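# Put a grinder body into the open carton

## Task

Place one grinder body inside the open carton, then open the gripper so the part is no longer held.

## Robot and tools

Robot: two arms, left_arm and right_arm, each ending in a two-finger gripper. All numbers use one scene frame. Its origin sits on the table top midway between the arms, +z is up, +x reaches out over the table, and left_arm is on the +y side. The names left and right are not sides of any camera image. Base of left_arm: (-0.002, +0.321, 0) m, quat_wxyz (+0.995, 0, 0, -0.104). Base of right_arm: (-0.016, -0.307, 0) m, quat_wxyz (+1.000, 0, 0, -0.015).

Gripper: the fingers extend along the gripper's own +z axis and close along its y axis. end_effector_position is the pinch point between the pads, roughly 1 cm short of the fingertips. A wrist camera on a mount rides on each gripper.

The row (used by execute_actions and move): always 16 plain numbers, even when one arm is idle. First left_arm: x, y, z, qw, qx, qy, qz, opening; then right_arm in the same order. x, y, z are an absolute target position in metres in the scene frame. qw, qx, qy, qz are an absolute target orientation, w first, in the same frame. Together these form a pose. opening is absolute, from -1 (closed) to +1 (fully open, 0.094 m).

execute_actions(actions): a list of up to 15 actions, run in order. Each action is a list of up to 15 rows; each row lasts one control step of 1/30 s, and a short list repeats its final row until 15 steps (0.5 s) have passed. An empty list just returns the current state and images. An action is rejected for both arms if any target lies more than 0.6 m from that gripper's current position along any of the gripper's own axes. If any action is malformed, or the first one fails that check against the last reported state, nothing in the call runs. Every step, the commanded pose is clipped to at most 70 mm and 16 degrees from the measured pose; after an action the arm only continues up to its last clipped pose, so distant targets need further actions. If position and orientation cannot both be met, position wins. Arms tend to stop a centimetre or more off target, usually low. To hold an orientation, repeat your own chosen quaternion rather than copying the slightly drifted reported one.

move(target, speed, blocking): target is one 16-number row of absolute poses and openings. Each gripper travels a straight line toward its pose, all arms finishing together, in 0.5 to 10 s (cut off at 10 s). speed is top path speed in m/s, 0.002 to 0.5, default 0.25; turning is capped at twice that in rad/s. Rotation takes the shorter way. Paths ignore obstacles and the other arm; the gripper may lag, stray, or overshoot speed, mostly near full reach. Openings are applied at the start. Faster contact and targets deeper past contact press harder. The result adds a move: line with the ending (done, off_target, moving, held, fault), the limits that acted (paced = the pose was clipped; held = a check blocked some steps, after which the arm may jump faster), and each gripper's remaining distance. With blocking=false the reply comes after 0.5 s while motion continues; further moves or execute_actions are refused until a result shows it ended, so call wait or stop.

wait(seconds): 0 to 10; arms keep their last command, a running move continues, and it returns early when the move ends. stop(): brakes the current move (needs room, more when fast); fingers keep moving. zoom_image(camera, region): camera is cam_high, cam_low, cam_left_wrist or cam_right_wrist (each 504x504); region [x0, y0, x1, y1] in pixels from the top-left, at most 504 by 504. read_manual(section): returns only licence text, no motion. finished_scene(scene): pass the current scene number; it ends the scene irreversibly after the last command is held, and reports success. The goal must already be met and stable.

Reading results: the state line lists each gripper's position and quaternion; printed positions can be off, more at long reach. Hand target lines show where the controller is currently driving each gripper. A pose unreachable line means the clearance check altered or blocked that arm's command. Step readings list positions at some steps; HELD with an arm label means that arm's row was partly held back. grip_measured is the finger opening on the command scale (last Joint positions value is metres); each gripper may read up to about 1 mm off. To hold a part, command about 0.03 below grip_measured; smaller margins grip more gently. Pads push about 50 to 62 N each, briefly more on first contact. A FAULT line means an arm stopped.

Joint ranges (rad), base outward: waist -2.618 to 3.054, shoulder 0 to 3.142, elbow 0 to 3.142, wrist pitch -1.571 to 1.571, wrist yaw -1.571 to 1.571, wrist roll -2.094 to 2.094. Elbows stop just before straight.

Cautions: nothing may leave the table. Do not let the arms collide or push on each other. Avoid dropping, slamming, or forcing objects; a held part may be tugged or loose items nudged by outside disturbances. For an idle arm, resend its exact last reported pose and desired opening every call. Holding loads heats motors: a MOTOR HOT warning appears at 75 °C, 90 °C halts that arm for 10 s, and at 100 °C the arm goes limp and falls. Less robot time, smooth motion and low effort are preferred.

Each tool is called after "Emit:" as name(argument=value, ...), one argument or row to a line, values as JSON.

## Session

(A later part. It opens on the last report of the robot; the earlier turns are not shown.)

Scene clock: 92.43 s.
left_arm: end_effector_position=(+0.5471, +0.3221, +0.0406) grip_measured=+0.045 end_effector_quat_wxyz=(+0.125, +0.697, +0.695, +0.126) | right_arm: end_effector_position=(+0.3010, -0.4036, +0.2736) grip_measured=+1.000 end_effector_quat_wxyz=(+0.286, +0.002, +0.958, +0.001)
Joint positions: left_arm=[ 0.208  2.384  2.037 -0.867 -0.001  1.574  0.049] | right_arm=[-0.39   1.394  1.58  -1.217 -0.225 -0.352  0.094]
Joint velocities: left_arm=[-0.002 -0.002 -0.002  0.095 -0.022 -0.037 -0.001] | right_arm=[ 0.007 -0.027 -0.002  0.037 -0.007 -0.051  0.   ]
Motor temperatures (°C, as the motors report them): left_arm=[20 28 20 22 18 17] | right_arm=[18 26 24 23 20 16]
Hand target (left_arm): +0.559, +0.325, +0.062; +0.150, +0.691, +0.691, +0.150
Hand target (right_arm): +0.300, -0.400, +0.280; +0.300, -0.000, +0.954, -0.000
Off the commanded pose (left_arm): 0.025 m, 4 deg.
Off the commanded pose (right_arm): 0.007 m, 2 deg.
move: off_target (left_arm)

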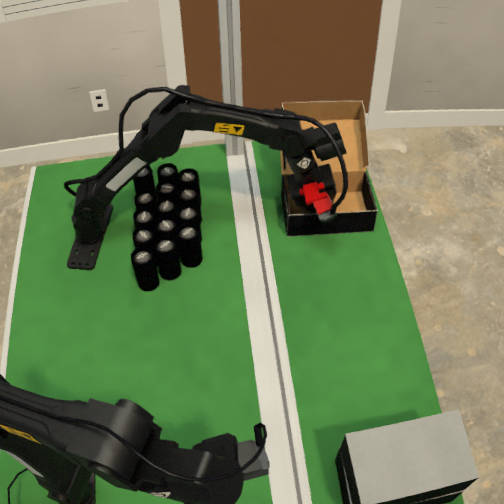

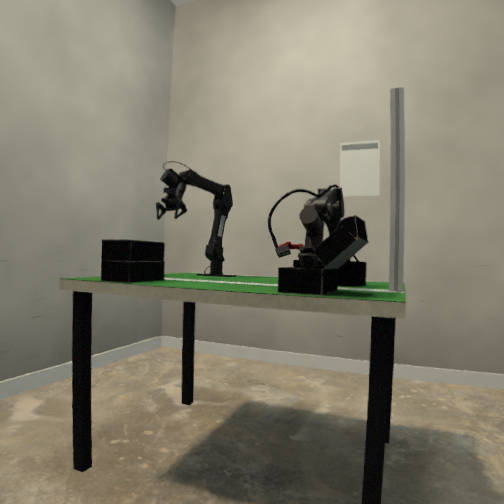

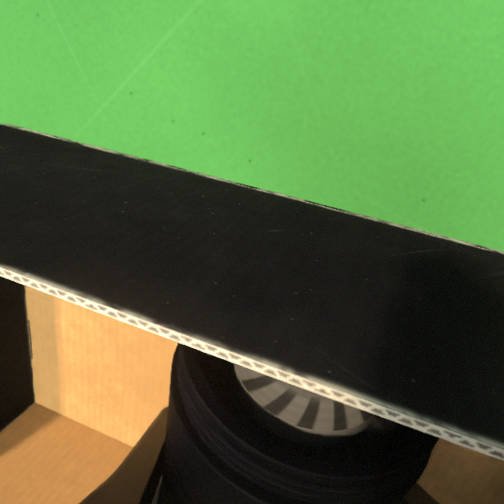

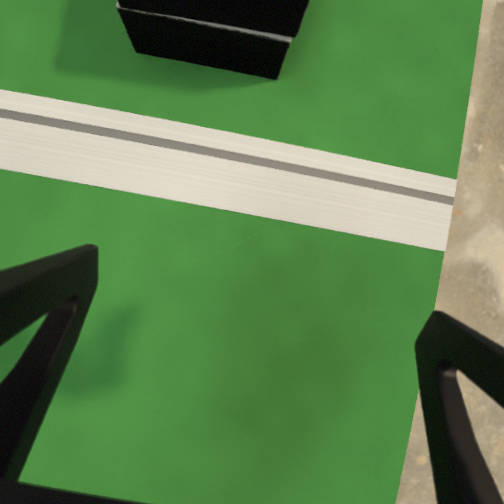

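Emit:
move(
  target=[0.56,0.322,0.054,0.15,0.69,0.69,0.15,0.015,0.3,-0.4,0.28,0.3,0,0.954,0,1],
  speed=0.02,
)

Emit:
move(
  target=[0.56,0.322,0.054,0.15,0.69,0.69,0.15,0.35,0.3,-0.4,0.28,0.3,0,0.954,0,1],
  speed=0.02,
)

Emit:
move(
  target=[0.53,0.305,0.18,0.15,0.69,0.69,0.15,0.35,0.3,-0.4,0.28,0.3,0,0.954,0,1],
  speed=0.12,
)

Scene clock: 98.10 s.
left_arm: end_effector_position=(+0.5513, +0.3228, +0.0355) grip_measured=+0.045 end_effector_quat_wxyz=(+0.127, +0.697, +0.694, +0.131) | right_arm: end_effector_position=(+0.3010, -0.4036, +0.2736) grip_measured=+1.000 end_effector_quat_wxyz=(+0.286, +0.002, +0.958, +0.001)
Joint positions: left_arm=[ 0.208  2.397  2.037 -0.845 -0.005  1.575  0.049] | right_arm=[-0.39   1.394  1.58  -1.217 -0.225 -0.352  0.094]
Joint velocities: left_arm=[ 0.022 -0.002 -0.012 -0.022  0.007 -0.007  0.001] | right_arm=[-0.002  0.007 -0.002 -0.066 -0.095 -0.007  0.   ]
Motor temperatures (°C, as the motors report them): left_arm=[20 29 20 22 18 17] | right_arm=[18 26 24 23 20 16]
Hand target (left_arm): +0.560, +0.322, +0.054; +0.150, +0.692, +0.690, +0.150
Hand target (right_arm): +0.300, -0.400, +0.280; +0.300, -0.000, +0.954, -0.000
Off the commanded pose (left_arm): 0.020 m, 4 deg.
Off the commanded pose (right_arm): 0.007 m, 2 deg.
move: off_target (left_arm)

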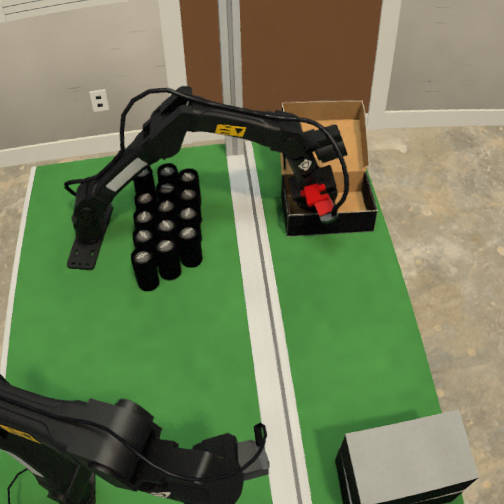

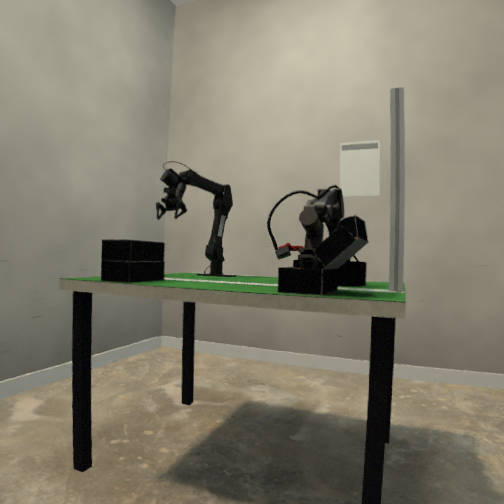

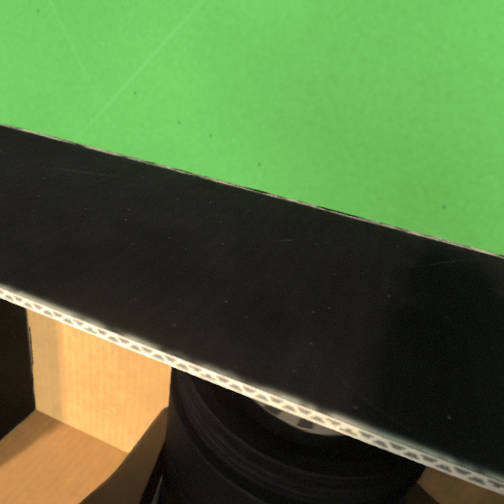

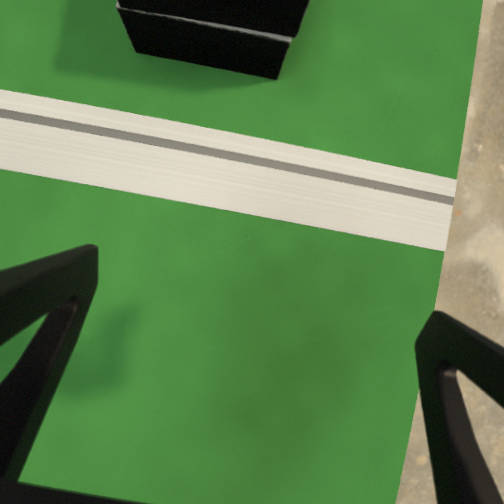

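Scene clock: 99.87 s.
left_arm: end_effector_position=(+0.5560, +0.3228, +0.0370) grip_measured=+0.347 end_effector_quat_wxyz=(+0.134, +0.695, +0.693, +0.138) | right_arm: end_effector_position=(+0.3010, -0.4036, +0.2736) grip_measured=+1.000 end_effector_quat_wxyz=(+0.286, +0.002, +0.958, +0.001)
Joint positions: left_arm=[ 0.208  2.398  2.037 -0.824 -0.005  1.575  0.063] | right_arm=[-0.39   1.394  1.58  -1.217 -0.225 -0.352  0.094]
Joint velocities: left_arm=[-0.002 -0.007  0.007 -0.066 -0.051 -0.037  0.   ] | right_arm=[-0.002 -0.022 -0.012 -0.051 -0.007  0.022  0.   ]
Motor temperatures (°C, as the motors report them): left_arm=[20 29 20 22 18 17] | right_arm=[18 26 24 23 20 16]
Hand target (left_arm): +0.560, +0.322, +0.054; +0.150, +0.691, +0.691, +0.150
Hand target (right_arm): +0.300, -0.400, +0.280; +0.300, -0.000, +0.954, -0.000
Off the commanded pose (left_arm): 0.018 m, 2 deg.
Off the commanded pose (right_arm): 0.007 m, 2 deg.
move: off_target (left_arm)

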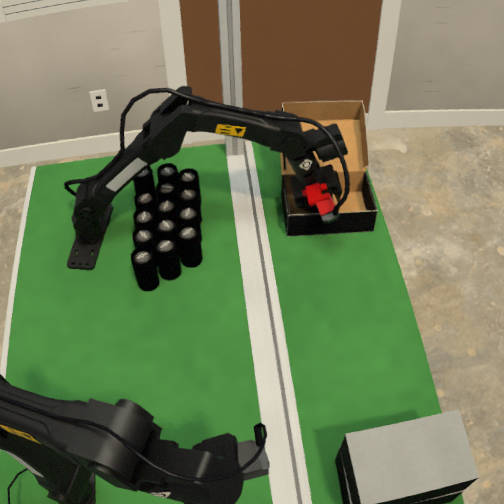

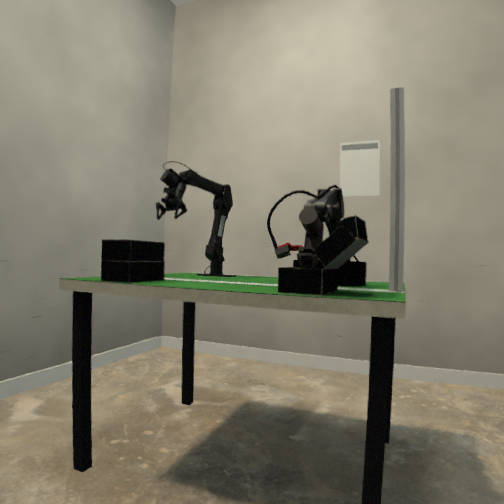

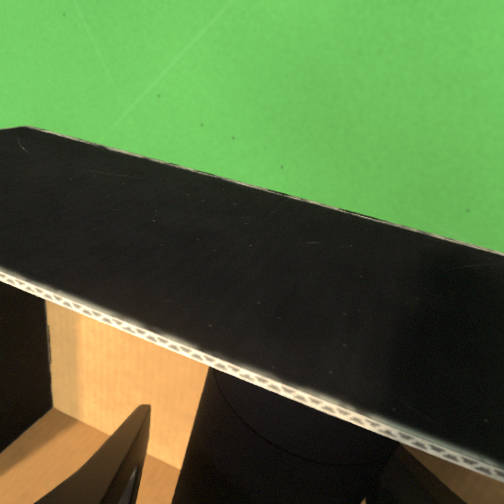

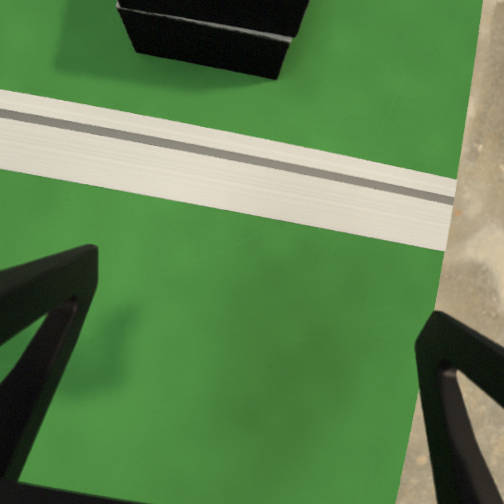

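Scene clock: 101.80 s.
left_arm: end_effector_position=(+0.5321, +0.3089, +0.1624) grip_measured=+0.347 end_effector_quat_wxyz=(+0.138, +0.694, +0.692, +0.141) | right_arm: end_effector_position=(+0.3010, -0.4036, +0.2736) grip_measured=+1.000 end_effector_quat_wxyz=(+0.286, +0.002, +0.958, +0.001)
Joint positions: left_arm=[ 0.179  2.315  2.392 -1.251 -0.015  1.546  0.063] | right_arm=[-0.39   1.394  1.58  -1.217 -0.225 -0.352  0.094]
Joint velocities: left_arm=[-0.027  0.002 -0.022 -0.051 -0.007  0.007 -0.   ] | right_arm=[ 0.017 -0.012  0.007 -0.081  0.007 -0.051  0.   ]
Motor temperatures (°C, as the motors report them): left_arm=[20 29 20 21 18 17] | right_arm=[18 25 24 23 20 16]
Hand target (left_arm): +0.532, +0.305, +0.180; +0.150, +0.691, +0.691, +0.150
Hand target (right_arm): +0.300, -0.400, +0.280; +0.300, -0.000, +0.954, -0.000
Off the commanded pose (left_arm): 0.018 m, 2 deg.
Off the commanded pose (right_arm): 0.007 m, 2 deg.
move: off_target (left_arm)

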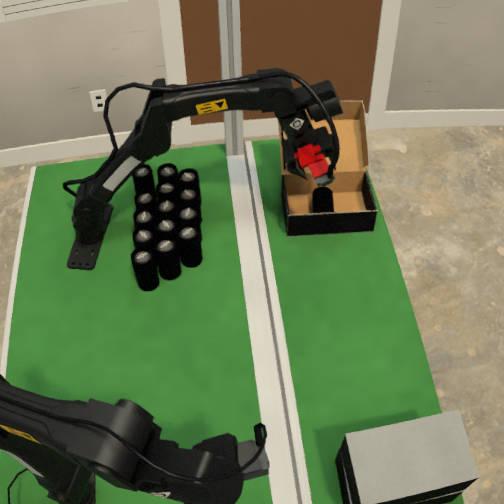

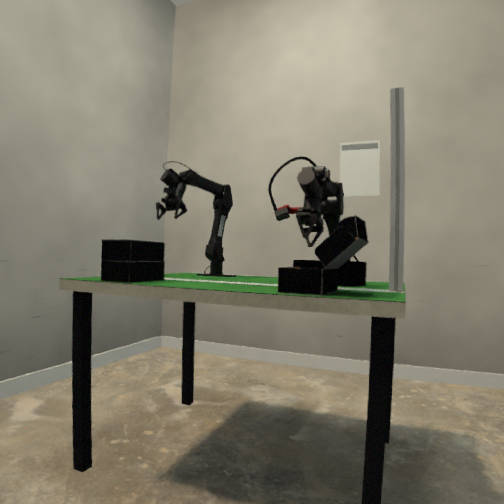

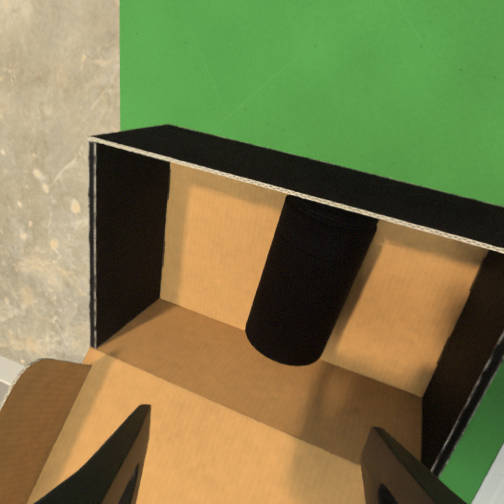

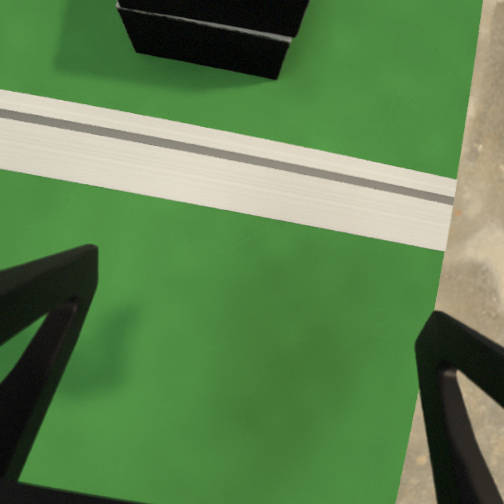

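Emit:
finished_scene(
  scene=2,
)

The scene is finished: the task was done.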